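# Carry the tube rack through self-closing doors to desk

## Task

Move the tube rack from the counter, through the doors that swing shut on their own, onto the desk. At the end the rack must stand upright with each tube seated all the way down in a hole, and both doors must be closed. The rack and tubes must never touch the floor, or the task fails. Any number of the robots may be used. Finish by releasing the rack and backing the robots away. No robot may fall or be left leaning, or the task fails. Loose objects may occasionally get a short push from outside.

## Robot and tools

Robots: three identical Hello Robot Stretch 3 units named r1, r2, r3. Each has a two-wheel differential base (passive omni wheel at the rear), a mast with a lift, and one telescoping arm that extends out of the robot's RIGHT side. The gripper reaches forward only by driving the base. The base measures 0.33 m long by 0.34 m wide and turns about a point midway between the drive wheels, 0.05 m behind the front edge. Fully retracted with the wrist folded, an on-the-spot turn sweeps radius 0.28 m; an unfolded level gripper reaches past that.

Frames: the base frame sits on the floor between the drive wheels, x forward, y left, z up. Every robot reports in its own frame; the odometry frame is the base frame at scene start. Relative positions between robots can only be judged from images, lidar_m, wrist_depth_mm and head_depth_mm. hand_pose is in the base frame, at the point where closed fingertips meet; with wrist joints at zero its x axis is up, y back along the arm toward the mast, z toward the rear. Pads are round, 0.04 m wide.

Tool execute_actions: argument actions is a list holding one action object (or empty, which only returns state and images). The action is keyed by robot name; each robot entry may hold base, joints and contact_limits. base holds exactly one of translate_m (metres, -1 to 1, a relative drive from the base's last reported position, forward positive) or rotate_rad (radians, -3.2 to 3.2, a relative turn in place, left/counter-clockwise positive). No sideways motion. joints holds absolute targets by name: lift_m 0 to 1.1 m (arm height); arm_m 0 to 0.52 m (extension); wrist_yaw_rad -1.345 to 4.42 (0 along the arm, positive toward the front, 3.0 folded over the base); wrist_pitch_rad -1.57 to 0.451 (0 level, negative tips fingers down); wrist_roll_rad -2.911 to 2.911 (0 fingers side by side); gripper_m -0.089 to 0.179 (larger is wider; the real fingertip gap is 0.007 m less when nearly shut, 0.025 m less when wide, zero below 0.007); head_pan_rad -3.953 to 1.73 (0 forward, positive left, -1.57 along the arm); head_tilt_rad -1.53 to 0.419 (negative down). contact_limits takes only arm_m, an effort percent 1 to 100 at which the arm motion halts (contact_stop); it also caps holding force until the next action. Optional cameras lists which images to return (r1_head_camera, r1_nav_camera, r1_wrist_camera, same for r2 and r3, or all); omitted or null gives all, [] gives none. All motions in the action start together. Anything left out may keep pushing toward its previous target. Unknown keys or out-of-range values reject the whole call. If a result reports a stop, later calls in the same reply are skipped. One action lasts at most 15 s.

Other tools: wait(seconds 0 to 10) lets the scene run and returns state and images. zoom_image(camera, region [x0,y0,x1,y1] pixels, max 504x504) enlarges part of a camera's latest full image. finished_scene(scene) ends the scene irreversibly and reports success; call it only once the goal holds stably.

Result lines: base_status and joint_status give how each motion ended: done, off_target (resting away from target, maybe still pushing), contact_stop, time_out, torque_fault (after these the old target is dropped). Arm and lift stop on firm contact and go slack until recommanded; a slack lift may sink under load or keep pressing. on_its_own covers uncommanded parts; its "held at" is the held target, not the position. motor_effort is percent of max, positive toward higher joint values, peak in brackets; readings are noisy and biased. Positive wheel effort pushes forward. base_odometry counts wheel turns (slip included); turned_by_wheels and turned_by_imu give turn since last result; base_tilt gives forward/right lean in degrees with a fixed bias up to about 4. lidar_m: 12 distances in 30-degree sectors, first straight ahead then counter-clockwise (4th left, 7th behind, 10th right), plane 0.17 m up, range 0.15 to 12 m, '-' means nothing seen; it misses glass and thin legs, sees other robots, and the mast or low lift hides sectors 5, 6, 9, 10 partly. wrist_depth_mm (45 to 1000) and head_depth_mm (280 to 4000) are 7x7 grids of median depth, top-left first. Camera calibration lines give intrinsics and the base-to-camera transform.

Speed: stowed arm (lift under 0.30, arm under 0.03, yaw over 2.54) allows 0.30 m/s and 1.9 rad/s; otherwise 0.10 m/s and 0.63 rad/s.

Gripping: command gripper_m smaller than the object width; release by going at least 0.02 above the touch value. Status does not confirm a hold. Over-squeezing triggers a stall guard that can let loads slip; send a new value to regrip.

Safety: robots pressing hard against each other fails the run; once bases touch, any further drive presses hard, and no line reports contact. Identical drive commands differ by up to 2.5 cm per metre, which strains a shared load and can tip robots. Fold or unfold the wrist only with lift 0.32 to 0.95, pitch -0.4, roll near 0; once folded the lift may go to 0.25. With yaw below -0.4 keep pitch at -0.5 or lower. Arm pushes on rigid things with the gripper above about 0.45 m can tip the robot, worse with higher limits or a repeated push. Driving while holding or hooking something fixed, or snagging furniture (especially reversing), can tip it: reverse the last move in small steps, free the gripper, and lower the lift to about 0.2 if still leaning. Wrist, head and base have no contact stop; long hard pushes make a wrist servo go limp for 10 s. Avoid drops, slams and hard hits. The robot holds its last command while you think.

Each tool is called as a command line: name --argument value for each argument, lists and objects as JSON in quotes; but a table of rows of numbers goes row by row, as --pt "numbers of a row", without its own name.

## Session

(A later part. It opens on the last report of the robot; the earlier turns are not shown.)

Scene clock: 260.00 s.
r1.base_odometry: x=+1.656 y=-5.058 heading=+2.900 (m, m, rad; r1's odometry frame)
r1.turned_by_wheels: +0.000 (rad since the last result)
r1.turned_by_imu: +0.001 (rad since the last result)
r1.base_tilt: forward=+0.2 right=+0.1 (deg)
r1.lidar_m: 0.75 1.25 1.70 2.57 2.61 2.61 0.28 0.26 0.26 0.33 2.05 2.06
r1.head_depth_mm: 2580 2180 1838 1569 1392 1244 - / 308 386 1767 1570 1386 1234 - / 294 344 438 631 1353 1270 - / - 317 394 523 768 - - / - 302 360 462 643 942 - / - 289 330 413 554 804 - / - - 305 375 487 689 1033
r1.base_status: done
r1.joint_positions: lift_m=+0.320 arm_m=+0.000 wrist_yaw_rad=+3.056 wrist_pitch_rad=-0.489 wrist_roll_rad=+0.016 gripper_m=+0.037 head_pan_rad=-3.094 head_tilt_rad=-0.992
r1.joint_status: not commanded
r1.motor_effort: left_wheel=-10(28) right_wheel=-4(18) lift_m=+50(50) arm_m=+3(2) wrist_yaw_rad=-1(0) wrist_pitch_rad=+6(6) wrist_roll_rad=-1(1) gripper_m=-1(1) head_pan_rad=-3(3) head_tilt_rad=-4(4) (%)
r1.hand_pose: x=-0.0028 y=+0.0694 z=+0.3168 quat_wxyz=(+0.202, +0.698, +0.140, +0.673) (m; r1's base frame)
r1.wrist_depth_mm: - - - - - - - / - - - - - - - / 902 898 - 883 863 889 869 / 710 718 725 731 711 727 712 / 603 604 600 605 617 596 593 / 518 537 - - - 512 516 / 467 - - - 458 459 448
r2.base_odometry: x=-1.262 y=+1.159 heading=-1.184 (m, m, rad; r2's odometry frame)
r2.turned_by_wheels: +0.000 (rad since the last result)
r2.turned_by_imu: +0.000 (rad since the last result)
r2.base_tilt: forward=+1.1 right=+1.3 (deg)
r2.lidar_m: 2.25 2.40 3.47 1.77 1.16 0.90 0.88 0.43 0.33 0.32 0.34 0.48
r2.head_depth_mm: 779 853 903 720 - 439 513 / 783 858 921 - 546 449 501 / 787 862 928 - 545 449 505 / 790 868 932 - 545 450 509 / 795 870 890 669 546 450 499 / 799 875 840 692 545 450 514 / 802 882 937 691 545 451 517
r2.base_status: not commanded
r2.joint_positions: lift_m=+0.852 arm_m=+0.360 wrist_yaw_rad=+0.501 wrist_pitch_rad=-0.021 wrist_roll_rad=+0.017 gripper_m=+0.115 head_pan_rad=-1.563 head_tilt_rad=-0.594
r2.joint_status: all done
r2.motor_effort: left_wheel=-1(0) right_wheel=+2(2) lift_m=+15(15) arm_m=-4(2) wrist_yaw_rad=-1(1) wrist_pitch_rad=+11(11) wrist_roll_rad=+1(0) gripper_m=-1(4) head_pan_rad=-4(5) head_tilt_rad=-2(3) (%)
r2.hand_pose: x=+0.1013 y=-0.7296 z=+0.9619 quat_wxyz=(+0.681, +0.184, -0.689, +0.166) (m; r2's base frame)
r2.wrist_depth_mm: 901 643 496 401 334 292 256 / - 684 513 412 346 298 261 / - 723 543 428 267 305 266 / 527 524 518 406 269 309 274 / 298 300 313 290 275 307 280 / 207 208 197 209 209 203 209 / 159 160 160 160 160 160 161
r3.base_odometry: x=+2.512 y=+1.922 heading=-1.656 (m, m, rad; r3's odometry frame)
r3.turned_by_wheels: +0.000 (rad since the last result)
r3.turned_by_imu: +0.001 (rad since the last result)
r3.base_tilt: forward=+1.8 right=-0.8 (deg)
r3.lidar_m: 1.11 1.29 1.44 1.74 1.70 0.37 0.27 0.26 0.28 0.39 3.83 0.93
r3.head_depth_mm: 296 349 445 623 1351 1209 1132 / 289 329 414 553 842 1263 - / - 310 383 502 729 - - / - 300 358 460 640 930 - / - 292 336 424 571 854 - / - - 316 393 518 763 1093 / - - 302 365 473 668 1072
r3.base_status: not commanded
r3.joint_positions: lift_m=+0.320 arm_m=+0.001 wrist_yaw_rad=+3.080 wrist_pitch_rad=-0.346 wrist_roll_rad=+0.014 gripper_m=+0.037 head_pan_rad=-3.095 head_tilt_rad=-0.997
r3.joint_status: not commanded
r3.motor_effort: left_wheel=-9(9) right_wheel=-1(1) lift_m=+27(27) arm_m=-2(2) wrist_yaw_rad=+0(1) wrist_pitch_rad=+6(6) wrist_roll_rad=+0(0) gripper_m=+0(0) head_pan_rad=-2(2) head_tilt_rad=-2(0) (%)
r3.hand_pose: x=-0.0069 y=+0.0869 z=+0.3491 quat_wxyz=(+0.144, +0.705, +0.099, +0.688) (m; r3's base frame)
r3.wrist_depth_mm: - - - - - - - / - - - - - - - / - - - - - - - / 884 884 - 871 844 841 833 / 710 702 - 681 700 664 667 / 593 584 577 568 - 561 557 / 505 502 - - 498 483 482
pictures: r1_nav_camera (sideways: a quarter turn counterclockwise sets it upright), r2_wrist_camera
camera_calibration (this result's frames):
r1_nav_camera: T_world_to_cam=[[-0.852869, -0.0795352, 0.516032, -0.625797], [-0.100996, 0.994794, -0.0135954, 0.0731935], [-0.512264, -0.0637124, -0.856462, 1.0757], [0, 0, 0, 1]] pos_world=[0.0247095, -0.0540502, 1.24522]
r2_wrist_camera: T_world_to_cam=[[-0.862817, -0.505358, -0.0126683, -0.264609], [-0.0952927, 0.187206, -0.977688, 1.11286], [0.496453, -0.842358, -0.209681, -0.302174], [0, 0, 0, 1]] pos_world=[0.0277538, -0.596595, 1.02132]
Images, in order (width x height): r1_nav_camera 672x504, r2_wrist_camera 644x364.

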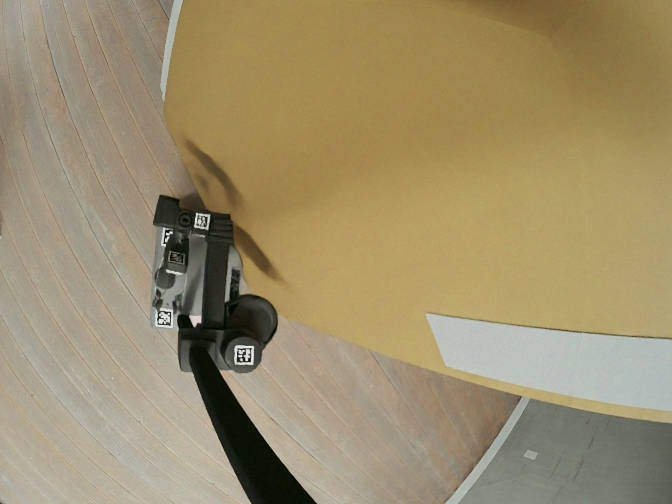

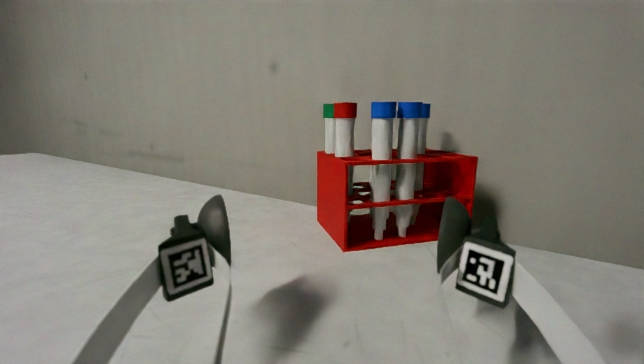

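execute_actions --actions '[{"r2":{"base":{"translate_m":0.055},"joints":{"arm_m":0.41,"wrist_yaw_rad":0.18,"gripper_m":0.179}},"r1":{"base":{"rotate_rad":0.45}}}]' --cameras '["r2_wrist_camera"]'

execute_actions --actions '[{"r2":{"base":{"translate_m":0.012},"joints":{"arm_m":0.46}},"r1":{"base":{"translate_m":-0.27}}}]' --cameras '["r2_wrist_camera","r1_nav_camera"]'

Scene clock: 268.30 s.
r1.base_odometry: x=+1.656 y=-5.058 heading=-2.934 (m, m, rad; r1's odometry frame)
r1.turned_by_wheels: +0.450 (rad since the last result)
r1.turned_by_imu: +0.443 (rad since the last result)
r1.base_tilt: forward=+0.2 right=+0.2 (deg)
r1.lidar_m: 1.07 1.70 2.44 2.60 2.60 0.31 0.27 0.27 0.33 0.60 2.34 0.75
r1.head_depth_mm: - 302 364 486 1345 1249 - / - 297 358 472 693 1235 - / - 295 350 457 661 941 - / - 294 342 445 634 - - / - 289 334 432 611 921 - / - 286 328 421 587 907 - / - - 321 409 566 910 1091
r1.base_status: done
r1.joint_positions: lift_m=+0.320 arm_m=+0.000 wrist_yaw_rad=+3.056 wrist_pitch_rad=-0.489 wrist_roll_rad=+0.016 gripper_m=+0.037 head_pan_rad=-3.094 head_tilt_rad=-0.992
r1.joint_status: not commanded
r1.motor_effort: left_wheel=-18(25) right_wheel=-2(5) lift_m=+50(50) arm_m=+2(2) wrist_yaw_rad=-1(0) wrist_pitch_rad=+6(6) wrist_roll_rad=+0(1) gripper_m=-1(0) head_pan_rad=-4(3) head_tilt_rad=-4(4) (%)
r1.hand_pose: x=-0.0028 y=+0.0694 z=+0.3168 quat_wxyz=(+0.202, +0.698, +0.140, +0.673) (m; r1's base frame)
r1.wrist_depth_mm: - - - - - - - / - - - - - - - / 905 883 - 876 878 884 864 / 725 720 716 717 733 709 694 / 411 599 597 598 619 594 602 / 391 543 - - - 512 512 / 354 - - - 453 449 455
r2.base_odometry: x=-1.242 y=+1.108 heading=-1.184 (m, m, rad; r2's odometry frame)
r2.turned_by_wheels: +0.000 (rad since the last result)
r2.turned_by_imu: +0.000 (rad since the last result)
r2.base_tilt: forward=+1.1 right=+1.3 (deg)
r2.lidar_m: 2.20 2.34 3.39 1.82 1.24 0.96 0.94 0.43 0.33 0.32 0.34 0.48
r2.head_depth_mm: 784 859 907 719 - - 517 / 787 863 927 - 530 449 507 / 791 865 929 643 545 450 510 / 792 871 922 643 545 451 513 / 800 866 836 694 546 450 517 / 803 882 916 693 545 450 520 / 807 886 943 693 547 450 523
r2.base_status: done
r2.joint_positions: lift_m=+0.852 arm_m=+0.410 wrist_yaw_rad=+0.182 wrist_pitch_rad=-0.021 wrist_roll_rad=+0.017 gripper_m=+0.179 head_pan_rad=-1.563 head_tilt_rad=-0.594
r2.joint_status: all done
r2.motor_effort: left_wheel=+0(2) right_wheel=+2(6) lift_m=+15(15) arm_m=+3(3) wrist_yaw_rad=-2(3) wrist_pitch_rad=+11(11) wrist_roll_rad=+0(0) gripper_m=+0(96) head_pan_rad=-5(4) head_tilt_rad=-1(2) (%)
r2.hand_pose: x=+0.0249 y=-0.8062 z=+0.9619 quat_wxyz=(+0.699, +0.072, -0.709, +0.056) (m; r2's base frame)
r2.wrist_depth_mm: 375 346 311 284 267 250 232 / 390 357 324 293 274 254 239 / 411 374 321 210 283 264 247 / 433 393 228 217 285 271 253 / 298 350 233 231 296 284 257 / 218 196 204 209 209 209 257 / 152 159 160 160 160 161 157
r3.base_odometry: x=+2.512 y=+1.922 heading=-1.656 (m, m, rad; r3's odometry frame)
r3.turned_by_wheels: +0.000 (rad since the last result)
r3.turned_by_imu: +0.001 (rad since the last result)
r3.base_tilt: forward=+1.7 right=-0.8 (deg)
r3.lidar_m: 1.11 1.29 1.45 1.73 1.70 0.36 0.27 0.26 0.28 0.39 3.84 0.93
r3.head_depth_mm: 296 349 444 621 1353 1221 1125 / 289 330 413 554 839 1262 - / - 310 384 502 728 - - / - 300 358 459 640 930 - / - 292 336 423 573 853 - / - - 316 392 518 761 1090 / - - 302 366 472 669 1071
r3.base_status: not commanded
r3.joint_positions: lift_m=+0.320 arm_m=+0.001 wrist_yaw_rad=+3.080 wrist_pitch_rad=-0.346 wrist_roll_rad=+0.014 gripper_m=+0.037 head_pan_rad=-3.095 head_tilt_rad=-0.997
r3.joint_status: not commanded
r3.motor_effort: left_wheel=-9(9) right_wheel=+0(1) lift_m=+27(27) arm_m=-2(2) wrist_yaw_rad=+1(0) wrist_pitch_rad=+6(6) wrist_roll_rad=+0(0) gripper_m=+0(0) head_pan_rad=-3(2) head_tilt_rad=-2(1) (%)
r3.hand_pose: x=-0.0069 y=+0.0869 z=+0.3491 quat_wxyz=(+0.144, +0.705, +0.099, +0.688) (m; r3's base frame)
r3.wrist_depth_mm: - - - - - - - / - - - - - - - / - - - - - - - / 896 882 - 855 848 833 825 / 712 714 - 692 701 678 667 / 597 586 594 572 - 566 560 / 501 511 - - 495 479 479
pictures: r2_wrist_camera
camera_calibration (this result's frames):
r2_wrist_camera: T_world_to_cam=[[-0.977705, -0.209601, -0.0126684, -0.127991], [-0.031845, 0.207636, -0.977688, 1.1348], [0.207555, -0.955487, -0.209681, -0.412718], [0, 0, 0, 1]] pos_world=[-0.0033381, -0.656799, 1.02132]
Images, in order (width x height): r2_wrist_camera 644x364.

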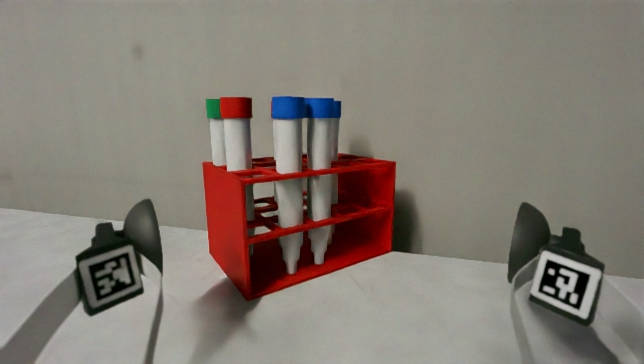

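Scene clock: 271.97 s.
r1.base_odometry: x=+1.920 y=-5.002 heading=-2.935 (m, m, rad; r1's odometry frame)
r1.turned_by_wheels: -0.001 (rad since the last result)
r1.turned_by_imu: +0.172 (rad since the last result)
r1.base_tilt: forward=+0.2 right=+0.1 (deg)
r1.lidar_m: 1.78 1.95 2.70 2.52 2.55 0.32 0.27 0.27 0.31 0.54 2.02 0.91
r1.head_depth_mm: - 305 382 517 1392 1240 - / - 303 369 493 773 1239 - / - 299 359 473 691 1002 - / - 295 347 453 649 - - / - 290 336 435 613 905 - / - 287 326 418 579 900 - / - - 317 403 551 869 1089
r1.base_status: translate_m off_target (by the wheels' count: -0.2696 of -0.2700)
r1.joint_positions: lift_m=+0.320 arm_m=+0.000 wrist_yaw_rad=+3.056 wrist_pitch_rad=-0.489 wrist_roll_rad=+0.016 gripper_m=+0.037 head_pan_rad=-3.096 head_tilt_rad=-0.994
r1.joint_status: not commanded
r1.on_its_own: left_wheel is at rest, and its effort (-63) is outside its rest range (-18 to +18); right_wheel is at rest, and its effort (-23) is outside its rest range (-18 to +18)
r1.motor_effort: left_wheel=-63(78) right_wheel=-23(29) lift_m=+47(50) arm_m=+1(2) wrist_yaw_rad=+0(5) wrist_pitch_rad=+6(7) wrist_roll_rad=+0(0) gripper_m=-1(0) head_pan_rad=-3(3) head_tilt_rad=-3(4) (%)
r1.hand_pose: x=-0.0028 y=+0.0692 z=+0.3168 quat_wxyz=(+0.202, +0.698, +0.140, +0.673) (m; r1's base frame)
r1.wrist_depth_mm: - - - - - - - / - - - - - - - / 902 895 - 882 871 892 848 / 717 715 716 737 723 710 699 / 603 597 597 593 613 581 584 / 493 534 - - - 514 514 / 367 - - - 450 449 449
r2.base_odometry: x=-1.237 y=+1.097 heading=-1.184 (m, m, rad; r2's odometry frame)
r2.turned_by_wheels: +0.000 (rad since the last result)
r2.turned_by_imu: +0.000 (rad since the last result)
r2.base_tilt: forward=+1.1 right=+1.3 (deg)
r2.lidar_m: 2.19 2.33 3.38 1.94 1.25 0.97 0.95 0.43 0.33 0.32 0.34 0.49
r2.head_depth_mm: 783 858 908 718 - - 519 / 786 864 930 - 529 449 508 / 792 867 - 667 544 450 499 / 798 872 921 667 546 450 516 / 800 868 832 693 547 450 519 / 804 884 934 692 546 451 522 / 807 887 940 692 546 451 525
r2.base_status: done
r2.joint_positions: lift_m=+0.852 arm_m=+0.460 wrist_yaw_rad=+0.181 wrist_pitch_rad=-0.021 wrist_roll_rad=+0.017 gripper_m=+0.179 head_pan_rad=-1.563 head_tilt_rad=-0.594
r2.joint_status: all done
r2.motor_effort: left_wheel=-1(2) right_wheel=+2(6) lift_m=+15(15) arm_m=+3(4) wrist_yaw_rad=-1(3) wrist_pitch_rad=+11(11) wrist_roll_rad=+0(1) gripper_m=-1(1) head_pan_rad=-4(5) head_tilt_rad=-3(3) (%)
r2.hand_pose: x=+0.0247 y=-0.8562 z=+0.9619 quat_wxyz=(+0.699, +0.072, -0.709, +0.056) (m; r2's base frame)
r2.wrist_depth_mm: 317 289 261 242 223 208 195 / 328 299 268 248 230 214 199 / 345 312 159 158 236 220 206 / 362 325 154 164 238 227 211 / 361 326 163 169 240 237 216 / 220 196 163 181 207 240 218 / 151 159 156 159 159 160 156
r3.base_odometry: x=+2.512 y=+1.922 heading=-1.656 (m, m, rad; r3's odometry frame)
r3.turned_by_wheels: +0.000 (rad since the last result)
r3.turned_by_imu: +0.001 (rad since the last result)
r3.base_tilt: forward=+1.7 right=-0.8 (deg)
r3.lidar_m: 1.11 1.29 1.44 1.74 1.70 0.36 0.27 0.26 0.28 0.39 3.83 0.93
r3.head_depth_mm: 297 348 446 622 1365 1215 1132 / 289 328 413 553 840 1258 - / - 310 382 501 724 - - / - 301 358 460 641 927 - / - 292 335 424 573 852 - / - - 316 393 517 761 1081 / - - 303 366 472 667 1075
r3.base_status: not commanded
r3.joint_positions: lift_m=+0.320 arm_m=+0.001 wrist_yaw_rad=+3.080 wrist_pitch_rad=-0.346 wrist_roll_rad=+0.014 gripper_m=+0.037 head_pan_rad=-3.095 head_tilt_rad=-0.997
r3.joint_status: not commanded
r3.motor_effort: left_wheel=-9(9) right_wheel=-1(1) lift_m=+27(27) arm_m=-2(2) wrist_yaw_rad=+1(0) wrist_pitch_rad=+6(5) wrist_roll_rad=+0(0) gripper_m=+0(0) head_pan_rad=-3(3) head_tilt_rad=-1(1) (%)
r3.hand_pose: x=-0.0069 y=+0.0869 z=+0.3491 quat_wxyz=(+0.144, +0.705, +0.099, +0.688) (m; r3's base frame)
r3.wrist_depth_mm: - - - - - - - / - - - - - - - / - - - - - - - / 911 883 - 855 849 827 825 / 720 708 - 675 700 664 666 / 579 583 578 581 - 567 560 / 506 506 - - 489 485 478
pictures: r1_nav_camera (sideways: a quarter turn counterclockwise sets it upright), r2_wrist_camera
camera_calibration (this result's frames):
r1_nav_camera: T_world_to_cam=[[-0.854133, -0.0784138, 0.51411, -0.623286], [-0.0995958, 0.994933, -0.013716, 0.0733421], [-0.510429, -0.0629185, -0.857615, 1.07718], [0, 0, 0, 1]] pos_world=[0.024762, -0.0540699, 1.24525]
r2_wrist_camera: T_world_to_cam=[[-0.977831, -0.209012, -0.0126682, -0.138118], [-0.03172, 0.207655, -0.977688, 1.1452], [0.206979, -0.955612, -0.209681, -0.460583], [0, 0, 0, 1]] pos_world=[-0.00339967, -0.706812, 1.02132]
Images, in order (width x height): r1_nav_camera 672x504, r2_wrist_camera 644x364.

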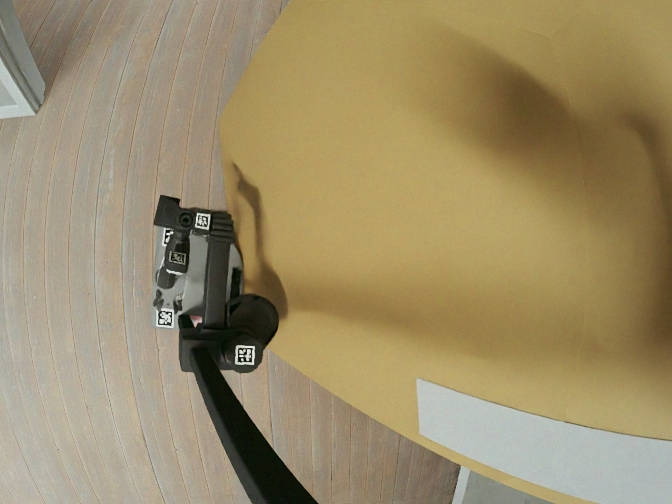

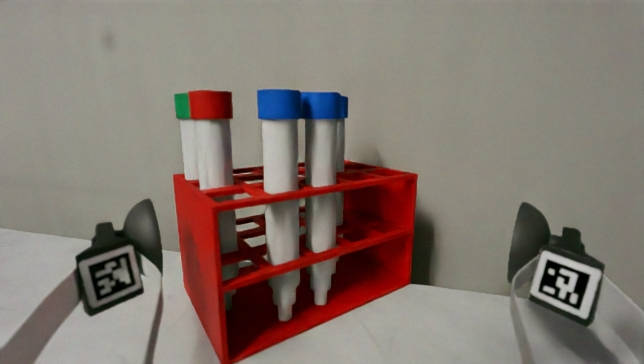

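execute_actions --actions '[{"r2":{"base":{"translate_m":-0.08},"joints":{"arm_m":0.47}},"r1":{"base":{"translate_m":0.005}}}]' --cameras '["r2_wrist_camera","r2_head_camera"]'

Scene clock: 285.33 s.
r1.base_odometry: x=+1.915 y=-5.003 heading=-2.935 (m, m, rad; r1's odometry frame)
r1.turned_by_wheels: +0.000 (rad since the last result)
r1.turned_by_imu: +0.001 (rad since the last result)
r1.base_tilt: forward=+0.1 right=+0.2 (deg)
r1.lidar_m: 1.78 2.31 2.71 2.52 2.55 0.32 0.27 0.27 0.32 0.55 2.02 0.91
r1.head_depth_mm: - 306 379 513 1393 1246 - / - 303 367 491 767 1236 - / - 298 357 471 686 998 - / - 294 346 451 647 - - / - 290 336 434 613 903 - / - 287 326 417 581 903 - / - - 316 403 552 876 1088
r1.base_status: done
r1.joint_positions: lift_m=+0.320 arm_m=+0.000 wrist_yaw_rad=+3.056 wrist_pitch_rad=-0.489 wrist_roll_rad=+0.016 gripper_m=+0.037 head_pan_rad=-3.096 head_tilt_rad=-0.994
r1.joint_status: not commanded
r1.motor_effort: left_wheel=-10(52) right_wheel=-2(20) lift_m=+47(47) arm_m=+1(2) wrist_yaw_rad=-1(0) wrist_pitch_rad=+6(6) wrist_roll_rad=+0(0) gripper_m=+0(1) head_pan_rad=-3(3) head_tilt_rad=-3(3) (%)
r1.hand_pose: x=-0.0028 y=+0.0692 z=+0.3168 quat_wxyz=(+0.202, +0.698, +0.140, +0.673) (m; r1's base frame)
r1.wrist_depth_mm: - - - - - - - / - - - - - - - / 897 880 - 886 872 879 867 / 718 723 725 721 706 713 701 / 610 597 616 605 625 604 591 / 427 534 - - - 519 506 / 366 - - - 454 452 451
r2.base_odometry: x=-1.267 y=+1.171 heading=-1.183 (m, m, rad; r2's odometry frame)
r2.turned_by_wheels: +0.001 (rad since the last result)
r2.turned_by_imu: +0.001 (rad since the last result)
r2.base_tilt: forward=+1.1 right=+1.3 (deg)
r2.lidar_m: 2.27 2.41 3.50 1.93 1.15 0.89 0.87 0.43 0.32 0.32 0.34 0.48
r2.head_depth_mm: 779 851 902 720 - - 511 / 782 857 922 - 529 449 502 / 785 864 - 667 546 451 504 / 792 868 - 667 546 450 507 / 794 872 873 694 546 450 498 / 800 874 853 693 546 450 515 / 803 884 935 693 545 451 518
r2.base_status: done
r2.joint_positions: lift_m=+0.852 arm_m=+0.470 wrist_yaw_rad=+0.259 wrist_pitch_rad=-0.023 wrist_roll_rad=+0.017 gripper_m=+0.179 head_pan_rad=-1.563 head_tilt_rad=-0.594
r2.joint_status: all done
r2.on_its_own: wrist_yaw_rad is at rest, and its effort (-78) is outside its rest range (-12 to +12)
r2.motor_effort: left_wheel=+11(12) right_wheel=-12(11) lift_m=+16(15) arm_m=+3(3) wrist_yaw_rad=-78(78) wrist_pitch_rad=+12(13) wrist_roll_rad=+1(0) gripper_m=-2(2) head_pan_rad=-5(4) head_tilt_rad=-3(3) (%)
r2.hand_pose: x=+0.0441 y=-0.8617 z=+0.9612 quat_wxyz=(+0.697, +0.100, -0.706, +0.082) (m; r2's base frame)
r2.wrist_depth_mm: 341 299 264 236 214 195 179 / 358 308 272 242 219 201 184 / 377 166 168 247 227 206 188 / 398 170 158 238 235 211 193 / 296 140 163 233 242 223 198 / 220 159 177 201 239 228 197 / 155 156 155 160 159 159 156
r3.base_odometry: x=+2.512 y=+1.922 heading=-1.656 (m, m, rad; r3's odometry frame)
r3.turned_by_wheels: +0.000 (rad since the last result)
r3.turned_by_imu: +0.001 (rad since the last result)
r3.base_tilt: forward=+1.7 right=-0.8 (deg)
r3.lidar_m: 1.10 1.29 1.45 1.74 1.69 0.36 0.27 0.26 0.28 0.39 3.84 0.93
r3.head_depth_mm: 297 349 445 622 1359 1218 1134 / 289 329 413 553 841 1255 - / - 311 384 502 727 - - / - 300 358 459 640 934 - / - 292 335 424 571 852 - / - - 316 393 519 757 1088 / - - 302 365 472 665 1077
r3.base_status: not commanded
r3.joint_positions: lift_m=+0.320 arm_m=+0.001 wrist_yaw_rad=+3.080 wrist_pitch_rad=-0.346 wrist_roll_rad=+0.014 gripper_m=+0.037 head_pan_rad=-3.095 head_tilt_rad=-0.997
r3.joint_status: not commanded
r3.motor_effort: left_wheel=-9(9) right_wheel=-1(1) lift_m=+27(27) arm_m=-2(1) wrist_yaw_rad=+0(0) wrist_pitch_rad=+6(6) wrist_roll_rad=+0(0) gripper_m=+0(1) head_pan_rad=-3(3) head_tilt_rad=-1(0) (%)
r3.hand_pose: x=-0.0069 y=+0.0869 z=+0.3491 quat_wxyz=(+0.144, +0.705, +0.099, +0.688) (m; r3's base frame)
r3.wrist_depth_mm: - - - - - - - / - - - - - - - / - - - - - - - / 879 880 - 864 840 811 819 / 710 704 - 684 704 674 676 / 592 592 586 579 - 574 559 / 501 510 - - 490 486 483
pictures: r2_head_camera (sideways: a quarter turn clockwise sets it upright), r2_wrist_camera
camera_calibration (this result's frames):
r2_head_camera: T_world_to_cam=[[0.022, 0.54407, -0.838751, 1.11233], [0.999534, -0.0297368, 0.00692797, -0.0151422], [-0.0211725, -0.838513, -0.544471, 0.662688], [0, 0, 0, 1]] pos_world=[0.00469465, -0.0499639, 1.29389]
r2_wrist_camera: T_world_to_cam=[[-0.958642, -0.284329, -0.0127581, -0.185972], [-0.0483992, 0.207028, -0.977137, 1.14596], [0.28047, -0.936107, -0.212227, -0.453951], [0, 0, 0, 1]] pos_world=[0.0045029, -0.71507, 1.02105]
Images, in order (width x height): r2_head_camera 896x504, r2_wrist_camera 644x364.

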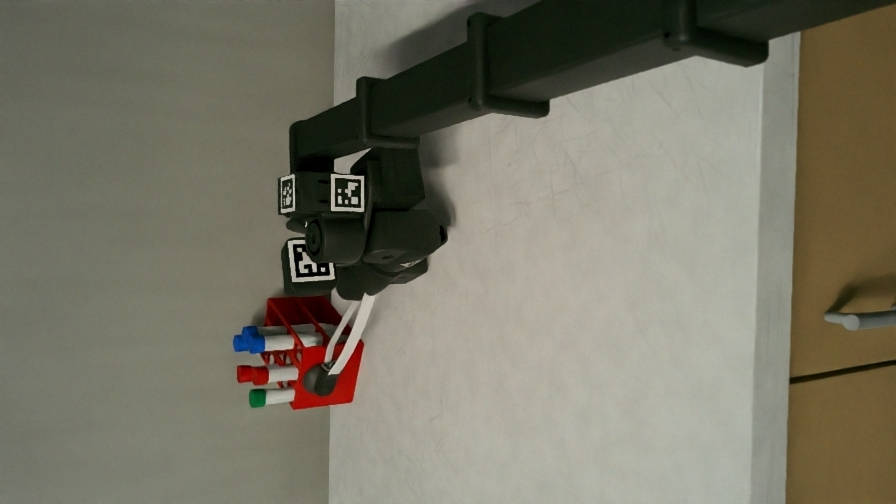

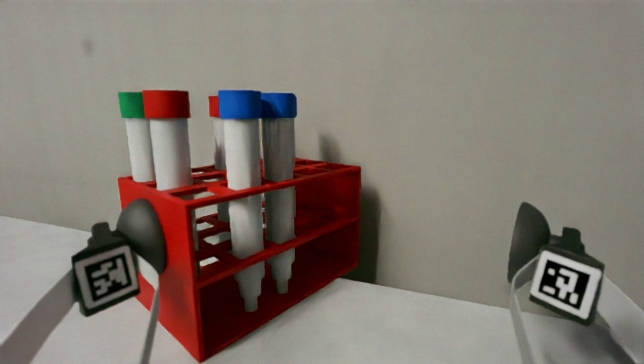

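execute_actions --actions '[{"r2":{"joints":{"arm_m":0.39,"wrist_yaw_rad":0.26}}}]' --cameras '[]'

execute_actions --actions '[{"r2":{"base":{"translate_m":0.27},"joints":{"wrist_yaw_rad":-0.4}}}]' --cameras '["r2_wrist_camera"]'

Scene clock: 292.87 s.
r1.base_odometry: x=+1.915 y=-5.003 heading=-2.935 (m, m, rad; r1's odometry frame)
r1.turned_by_wheels: +0.000 (rad since the last result)
r1.turned_by_imu: +0.002 (rad since the last result)
r1.base_tilt: forward=+0.2 right=+0.2 (deg)
r1.lidar_m: 1.78 2.31 2.69 2.51 2.55 0.32 0.27 0.27 0.31 0.54 2.02 0.91
r1.head_depth_mm: - 306 379 513 1389 1240 - / - 302 367 491 766 1237 - / - 298 358 470 686 991 - / - 295 346 452 647 - - / - 291 336 435 613 910 - / - 287 326 418 582 901 - / - - 317 403 553 874 1091
r1.base_status: not commanded
r1.joint_positions: lift_m=+0.320 arm_m=+0.000 wrist_yaw_rad=+3.056 wrist_pitch_rad=-0.489 wrist_roll_rad=+0.016 gripper_m=+0.037 head_pan_rad=-3.096 head_tilt_rad=-0.994
r1.joint_status: not commanded
r1.motor_effort: left_wheel=-10(10) right_wheel=-2(2) lift_m=+47(47) arm_m=+1(2) wrist_yaw_rad=-1(0) wrist_pitch_rad=+6(6) wrist_roll_rad=+0(1) gripper_m=-1(0) head_pan_rad=-3(2) head_tilt_rad=-3(3) (%)
r1.hand_pose: x=-0.0028 y=+0.0692 z=+0.3168 quat_wxyz=(+0.202, +0.698, +0.140, +0.673) (m; r1's base frame)
r1.wrist_depth_mm: - - - - - - - / - - - - - - - / 899 916 - 881 872 886 880 / 722 720 718 707 705 706 719 / 603 600 602 599 618 592 597 / 435 533 - - - 516 509 / 369 - - - 451 454 451
r2.base_odometry: x=-1.267 y=+1.171 heading=-1.184 (m, m, rad; r2's odometry frame)
r2.turned_by_wheels: -0.001 (rad since the last result)
r2.turned_by_imu: -0.001 (rad since the last result)
r2.base_tilt: forward=+1.1 right=+1.3 (deg)
r2.lidar_m: 2.27 2.41 3.47 1.93 1.15 0.88 0.87 0.43 0.33 0.32 0.34 0.48
r2.head_depth_mm: 780 851 902 718 - 439 512 / 782 857 920 - 537 450 500 / 786 863 928 631 544 450 503 / 790 867 931 619 544 450 506 / 795 872 848 693 545 450 498 / 797 875 837 693 545 450 514 / 805 883 935 692 545 450 517
r2.base_status: not commanded
r2.joint_positions: lift_m=+0.852 arm_m=+0.390 wrist_yaw_rad=+0.261 wrist_pitch_rad=-0.021 wrist_roll_rad=+0.017 gripper_m=+0.179 head_pan_rad=-1.563 head_tilt_rad=-0.594
r2.joint_status: all done
r2.motor_effort: left_wheel=+0(2) right_wheel=+1(1) lift_m=+15(15) arm_m=-4(5) wrist_yaw_rad=-2(20) wrist_pitch_rad=+12(11) wrist_roll_rad=+0(0) gripper_m=-1(1) head_pan_rad=-4(4) head_tilt_rad=-2(2) (%)
r2.hand_pose: x=+0.0446 y=-0.7823 z=+0.9617 quat_wxyz=(+0.696, +0.101, -0.706, +0.084) (m; r2's base frame)
r2.wrist_depth_mm: 454 397 349 311 285 260 237 / 476 412 362 323 290 266 245 / 493 429 237 280 300 272 250 / 502 446 235 260 309 280 257 / 296 326 243 256 311 294 263 / 220 196 207 207 208 208 223 / 152 159 159 160 159 160 156
r3.base_odometry: x=+2.512 y=+1.922 heading=-1.656 (m, m, rad; r3's odometry frame)
r3.turned_by_wheels: +0.000 (rad since the last result)
r3.turned_by_imu: +0.001 (rad since the last result)
r3.base_tilt: forward=+1.8 right=-0.7 (deg)
r3.lidar_m: 1.11 1.29 1.45 1.74 1.70 0.36 0.27 0.26 0.28 0.39 3.84 0.93
r3.head_depth_mm: 297 348 445 622 1361 1221 1126 / 289 330 413 552 839 1259 - / - 310 384 504 730 - - / - 300 358 459 640 928 - / - 292 336 424 573 855 - / - - 316 393 517 760 1084 / - - 302 366 471 667 1071
r3.base_status: not commanded
r3.joint_positions: lift_m=+0.320 arm_m=+0.001 wrist_yaw_rad=+3.080 wrist_pitch_rad=-0.346 wrist_roll_rad=+0.014 gripper_m=+0.037 head_pan_rad=-3.095 head_tilt_rad=-0.997
r3.joint_status: not commanded
r3.motor_effort: left_wheel=-9(9) right_wheel=-1(0) lift_m=+27(27) arm_m=-2(2) wrist_yaw_rad=+0(0) wrist_pitch_rad=+6(5) wrist_roll_rad=+0(0) gripper_m=+0(0) head_pan_rad=-2(3) head_tilt_rad=-1(2) (%)
r3.hand_pose: x=-0.0069 y=+0.0869 z=+0.3491 quat_wxyz=(+0.144, +0.705, +0.099, +0.688) (m; r3's base frame)
r3.wrist_depth_mm: - - - - - - - / - - - - - - - / - - - - - - - / 899 876 - 863 839 838 823 / 712 705 - 682 718 671 666 / 591 582 580 575 - 565 559 / 505 506 - - 491 485 486
pictures: none
No camera images: the call's "cameras" was empty. Leave "cameras" out to get every camera's image.

Scene clock: 296.87 s.
r1.base_odometry: x=+1.915 y=-5.003 heading=-2.935 (m, m, rad; r1's odometry frame)
r1.turned_by_wheels: +0.000 (rad since the last result)
r1.turned_by_imu: +0.001 (rad since the last result)
r1.base_tilt: forward=+0.2 right=+0.2 (deg)
r1.lidar_m: 1.78 1.84 2.70 2.52 2.56 0.32 0.27 0.27 0.32 0.55 2.02 0.91
r1.head_depth_mm: - 306 379 514 1394 1240 - / - 303 367 491 763 1240 - / - 298 357 471 687 1000 - / - 294 347 452 647 - - / - 291 336 433 612 904 - / - 287 326 417 583 899 - / - - 317 402 552 874 1092
r1.base_status: not commanded
r1.joint_positions: lift_m=+0.320 arm_m=+0.000 wrist_yaw_rad=+3.056 wrist_pitch_rad=-0.489 wrist_roll_rad=+0.016 gripper_m=+0.037 head_pan_rad=-3.096 head_tilt_rad=-0.994
r1.joint_status: not commanded
r1.motor_effort: left_wheel=-10(10) right_wheel=-1(2) lift_m=+47(47) arm_m=+2(1) wrist_yaw_rad=-1(1) wrist_pitch_rad=+6(6) wrist_roll_rad=-1(1) gripper_m=-1(0) head_pan_rad=-3(3) head_tilt_rad=-2(3) (%)
r1.hand_pose: x=-0.0028 y=+0.0692 z=+0.3168 quat_wxyz=(+0.202, +0.698, +0.140, +0.673) (m; r1's base frame)
r1.wrist_depth_mm: - - - - - - - / - - - - - - - / 901 881 - 885 878 862 900 / 715 722 728 736 703 714 703 / 601 607 615 606 623 594 594 / 431 534 - - - 513 515 / 371 - - - 454 458 450
r2.base_odometry: x=-1.165 y=+0.921 heading=-1.184 (m, m, rad; r2's odometry frame)
r2.turned_by_wheels: +0.000 (rad since the last result)
r2.turned_by_imu: +0.000 (rad since the last result)
r2.base_tilt: forward=+1.1 right=+1.4 (deg)
r2.lidar_m: 2.00 2.13 3.08 1.96 1.50 1.16 1.14 0.45 0.34 0.33 0.35 0.50
r2.head_depth_mm: 796 874 926 718 - 439 541 / 801 877 945 - 536 450 529 / 804 873 843 - 545 450 532 / 808 887 898 680 546 450 535 / 812 895 943 693 545 449 539 / 818 896 950 692 545 452 543 / 823 900 958 693 546 454 546
r2.base_status: done
r2.joint_positions: lift_m=+0.852 arm_m=+0.390 wrist_yaw_rad=-0.399 wrist_pitch_rad=-0.021 wrist_roll_rad=+0.017 gripper_m=+0.179 head_pan_rad=-1.563 head_tilt_rad=-0.594
r2.joint_status: all done
r2.motor_effort: left_wheel=+0(3) right_wheel=+2(6) lift_m=+15(15) arm_m=-3(3) wrist_yaw_rad=-1(4) wrist_pitch_rad=+11(12) wrist_roll_rad=+0(0) gripper_m=+0(0) head_pan_rad=-5(5) head_tilt_rad=-3(3) (%)
r2.hand_pose: x=-0.1208 y=-0.7708 z=+0.9617 quat_wxyz=(+0.686, -0.134, -0.700, -0.147) (m; r2's base frame)
r2.wrist_depth_mm: 260 278 297 323 350 388 428 / 268 285 303 333 365 404 445 / 277 287 192 346 377 418 466 / 283 290 197 259 395 432 480 / 290 220 205 249 298 298 298 / 221 193 202 208 207 208 222 / 151 159 159 159 159 160 156
r3.base_odometry: x=+2.512 y=+1.922 heading=-1.656 (m, m, rad; r3's odometry frame)
r3.turned_by_wheels: +0.000 (rad since the last result)
r3.turned_by_imu: +0.001 (rad since the last result)
r3.base_tilt: forward=+1.7 right=-0.7 (deg)
r3.lidar_m: 1.11 1.29 1.45 1.74 1.70 0.36 0.27 0.26 0.28 0.39 3.83 0.93
r3.head_depth_mm: 297 348 444 622 1356 1222 1144 / 289 329 413 554 840 1253 - / - 311 383 503 724 - - / - 300 358 459 641 925 - / - 292 335 424 573 856 - / - - 316 392 518 760 1089 / - - 302 365 472 667 1078
r3.base_status: not commanded
r3.joint_positions: lift_m=+0.320 arm_m=+0.001 wrist_yaw_rad=+3.080 wrist_pitch_rad=-0.346 wrist_roll_rad=+0.014 gripper_m=+0.037 head_pan_rad=-3.095 head_tilt_rad=-0.997
r3.joint_status: not commanded
r3.motor_effort: left_wheel=-9(9) right_wheel=-1(1) lift_m=+27(27) arm_m=-2(2) wrist_yaw_rad=+0(1) wrist_pitch_rad=+6(5) wrist_roll_rad=+0(0) gripper_m=+0(0) head_pan_rad=-2(3) head_tilt_rad=-2(0) (%)
r3.hand_pose: x=-0.0069 y=+0.0869 z=+0.3491 quat_wxyz=(+0.144, +0.705, +0.099, +0.688) (m; r3's base frame)
r3.wrist_depth_mm: - - - - - - - / - - - - - - - / - - - - - - - / 912 880 - 859 852 830 831 / 710 695 - 685 697 672 679 / 587 586 584 572 - 566 558 / 505 508 - - 486 484 483
pictures: r2_wrist_camera
camera_calibration (this result's frames):
r2_wrist_camera: T_world_to_cam=[[-0.932237, 0.361618, -0.0128978, 0.183014], [0.0878284, 0.191552, -0.977545, 1.12458], [-0.351027, -0.912436, -0.210332, -0.382426], [0, 0, 0, 1]] pos_world=[-0.0623996, -0.630536, 1.02125]
Images, in order (width x height): r2_wrist_camera 644x364.

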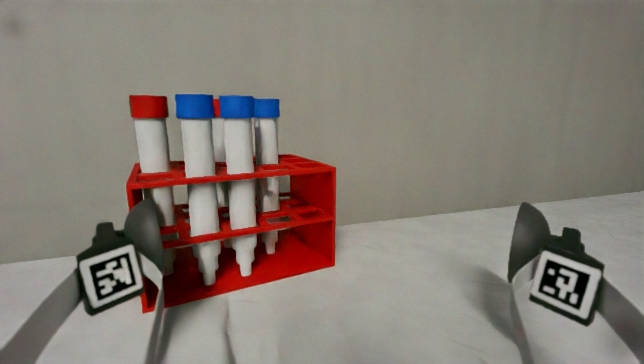

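execute_actions --actions '[{"r2":{"base":{"translate_m":-0.066},"joints":{"wrist_yaw_rad":0,"arm_m":0.36}}}]' --cameras '["r2_wrist_camera"]'

Scene clock: 303.87 s.
r1.base_odometry: x=+1.915 y=-5.003 heading=-2.935 (m, m, rad; r1's odometry frame)
r1.turned_by_wheels: +0.000 (rad since the last result)
r1.turned_by_imu: +0.002 (rad since the last result)
r1.base_tilt: forward=+0.2 right=+0.2 (deg)
r1.lidar_m: 1.78 1.83 2.70 2.52 2.55 0.32 0.27 0.27 0.31 0.54 2.02 0.91
r1.head_depth_mm: - 306 379 514 1383 1244 - / - 302 367 491 763 1240 - / - 298 357 470 688 995 - / - 294 346 451 646 - - / - 290 336 434 611 905 - / - 287 326 418 581 903 - / - - 317 403 553 877 1092
r1.base_status: not commanded
r1.joint_positions: lift_m=+0.320 arm_m=+0.000 wrist_yaw_rad=+3.056 wrist_pitch_rad=-0.489 wrist_roll_rad=+0.016 gripper_m=+0.037 head_pan_rad=-3.096 head_tilt_rad=-0.994
r1.joint_status: not commanded
r1.motor_effort: left_wheel=-10(10) right_wheel=-1(2) lift_m=+47(47) arm_m=+1(1) wrist_yaw_rad=-1(0) wrist_pitch_rad=+6(6) wrist_roll_rad=+0(1) gripper_m=+0(0) head_pan_rad=-3(3) head_tilt_rad=-3(3) (%)
r1.hand_pose: x=-0.0028 y=+0.0692 z=+0.3168 quat_wxyz=(+0.202, +0.698, +0.140, +0.673) (m; r1's base frame)
r1.wrist_depth_mm: - - - - - - - / - - - - - - - / 877 882 - 873 893 883 880 / 714 720 715 717 714 706 727 / 606 598 617 588 619 604 596 / 433 540 - - - 514 513 / 365 - - - 456 451 453
r2.base_odometry: x=-1.190 y=+0.982 heading=-1.184 (m, m, rad; r2's odometry frame)
r2.turned_by_wheels: +0.000 (rad since the last result)
r2.turned_by_imu: +0.000 (rad since the last result)
r2.base_tilt: forward=+1.1 right=+1.3 (deg)
r2.lidar_m: 2.06 2.20 3.20 1.95 1.42 1.09 1.07 0.44 0.34 0.33 0.35 0.50
r2.head_depth_mm: 792 868 917 719 - 439 519 / 796 874 933 - 545 450 521 / 802 875 942 - 546 449 524 / 802 874 829 667 545 451 528 / 807 887 940 692 545 450 532 / 812 895 947 692 547 450 536 / 816 897 951 695 545 450 539
r2.base_status: done
r2.joint_positions: lift_m=+0.852 arm_m=+0.360 wrist_yaw_rad=-0.002 wrist_pitch_rad=-0.021 wrist_roll_rad=+0.017 gripper_m=+0.179 head_pan_rad=-1.563 head_tilt_rad=-0.594
r2.joint_status: all done
r2.motor_effort: left_wheel=+0(4) right_wheel=+2(1) lift_m=+15(15) arm_m=-3(4) wrist_yaw_rad=+2(4) wrist_pitch_rad=+12(11) wrist_roll_rad=+1(1) gripper_m=+0(0) head_pan_rad=-5(5) head_tilt_rad=-3(3) (%)
r2.hand_pose: x=-0.0220 y=-0.7609 z=+0.9617 quat_wxyz=(+0.701, +0.007, -0.713, -0.009) (m; r2's base frame)
r2.wrist_depth_mm: 359 348 343 330 319 313 303 / 376 360 351 338 334 320 313 / 386 376 360 223 340 333 325 / 397 392 377 230 349 345 335 / 294 324 267 246 273 301 340 / 220 195 207 209 208 208 222 / 152 159 159 160 160 160 157
r3.base_odometry: x=+2.512 y=+1.922 heading=-1.656 (m, m, rad; r3's odometry frame)
r3.turned_by_wheels: +0.000 (rad since the last result)
r3.turned_by_imu: +0.001 (rad since the last result)
r3.base_tilt: forward=+1.7 right=-0.8 (deg)
r3.lidar_m: 1.11 1.29 1.44 1.74 1.69 0.36 0.27 0.26 0.28 0.39 3.85 0.93
r3.head_depth_mm: 297 348 445 622 1352 1216 1139 / 289 329 413 553 839 1256 - / - 310 383 501 728 - - / - 301 358 459 642 929 - / - 292 336 423 572 854 - / - - 316 392 518 759 1097 / - - 302 366 472 667 1071
r3.base_status: not commanded
r3.joint_positions: lift_m=+0.320 arm_m=+0.001 wrist_yaw_rad=+3.080 wrist_pitch_rad=-0.346 wrist_roll_rad=+0.014 gripper_m=+0.037 head_pan_rad=-3.095 head_tilt_rad=-0.997
r3.joint_status: not commanded
r3.motor_effort: left_wheel=-9(9) right_wheel=-1(1) lift_m=+27(27) arm_m=-2(2) wrist_yaw_rad=+0(0) wrist_pitch_rad=+6(6) wrist_roll_rad=+0(0) gripper_m=+0(0) head_pan_rad=-4(3) head_tilt_rad=-1(1) (%)
r3.hand_pose: x=-0.0069 y=+0.0869 z=+0.3491 quat_wxyz=(+0.144, +0.705, +0.099, +0.688) (m; r3's base frame)
r3.wrist_depth_mm: - - - - - - - / - - - - - - - / - - - - - - - / 893 878 - 863 841 836 815 / 708 713 - 686 712 668 671 / 588 588 582 571 - 561 556 / 503 512 - - 484 485 488
pictures: r2_wrist_camera
camera_calibration (this result's frames):
r2_wrist_camera: T_world_to_cam=[[-0.999553, -0.0269877, -0.0128981, -0.0256144], [0.00692756, 0.210613, -0.977545, 1.12673], [0.0290982, -0.977197, -0.210332, -0.379647], [0, 0, 0, 1]] pos_world=[-0.0223614, -0.608986, 1.02125]
Images, in order (width x height): r2_wrist_camera 644x364.

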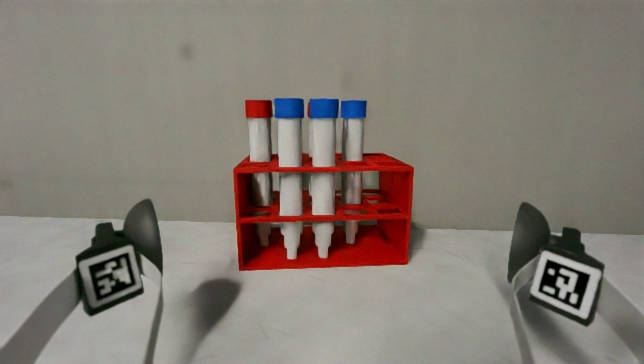

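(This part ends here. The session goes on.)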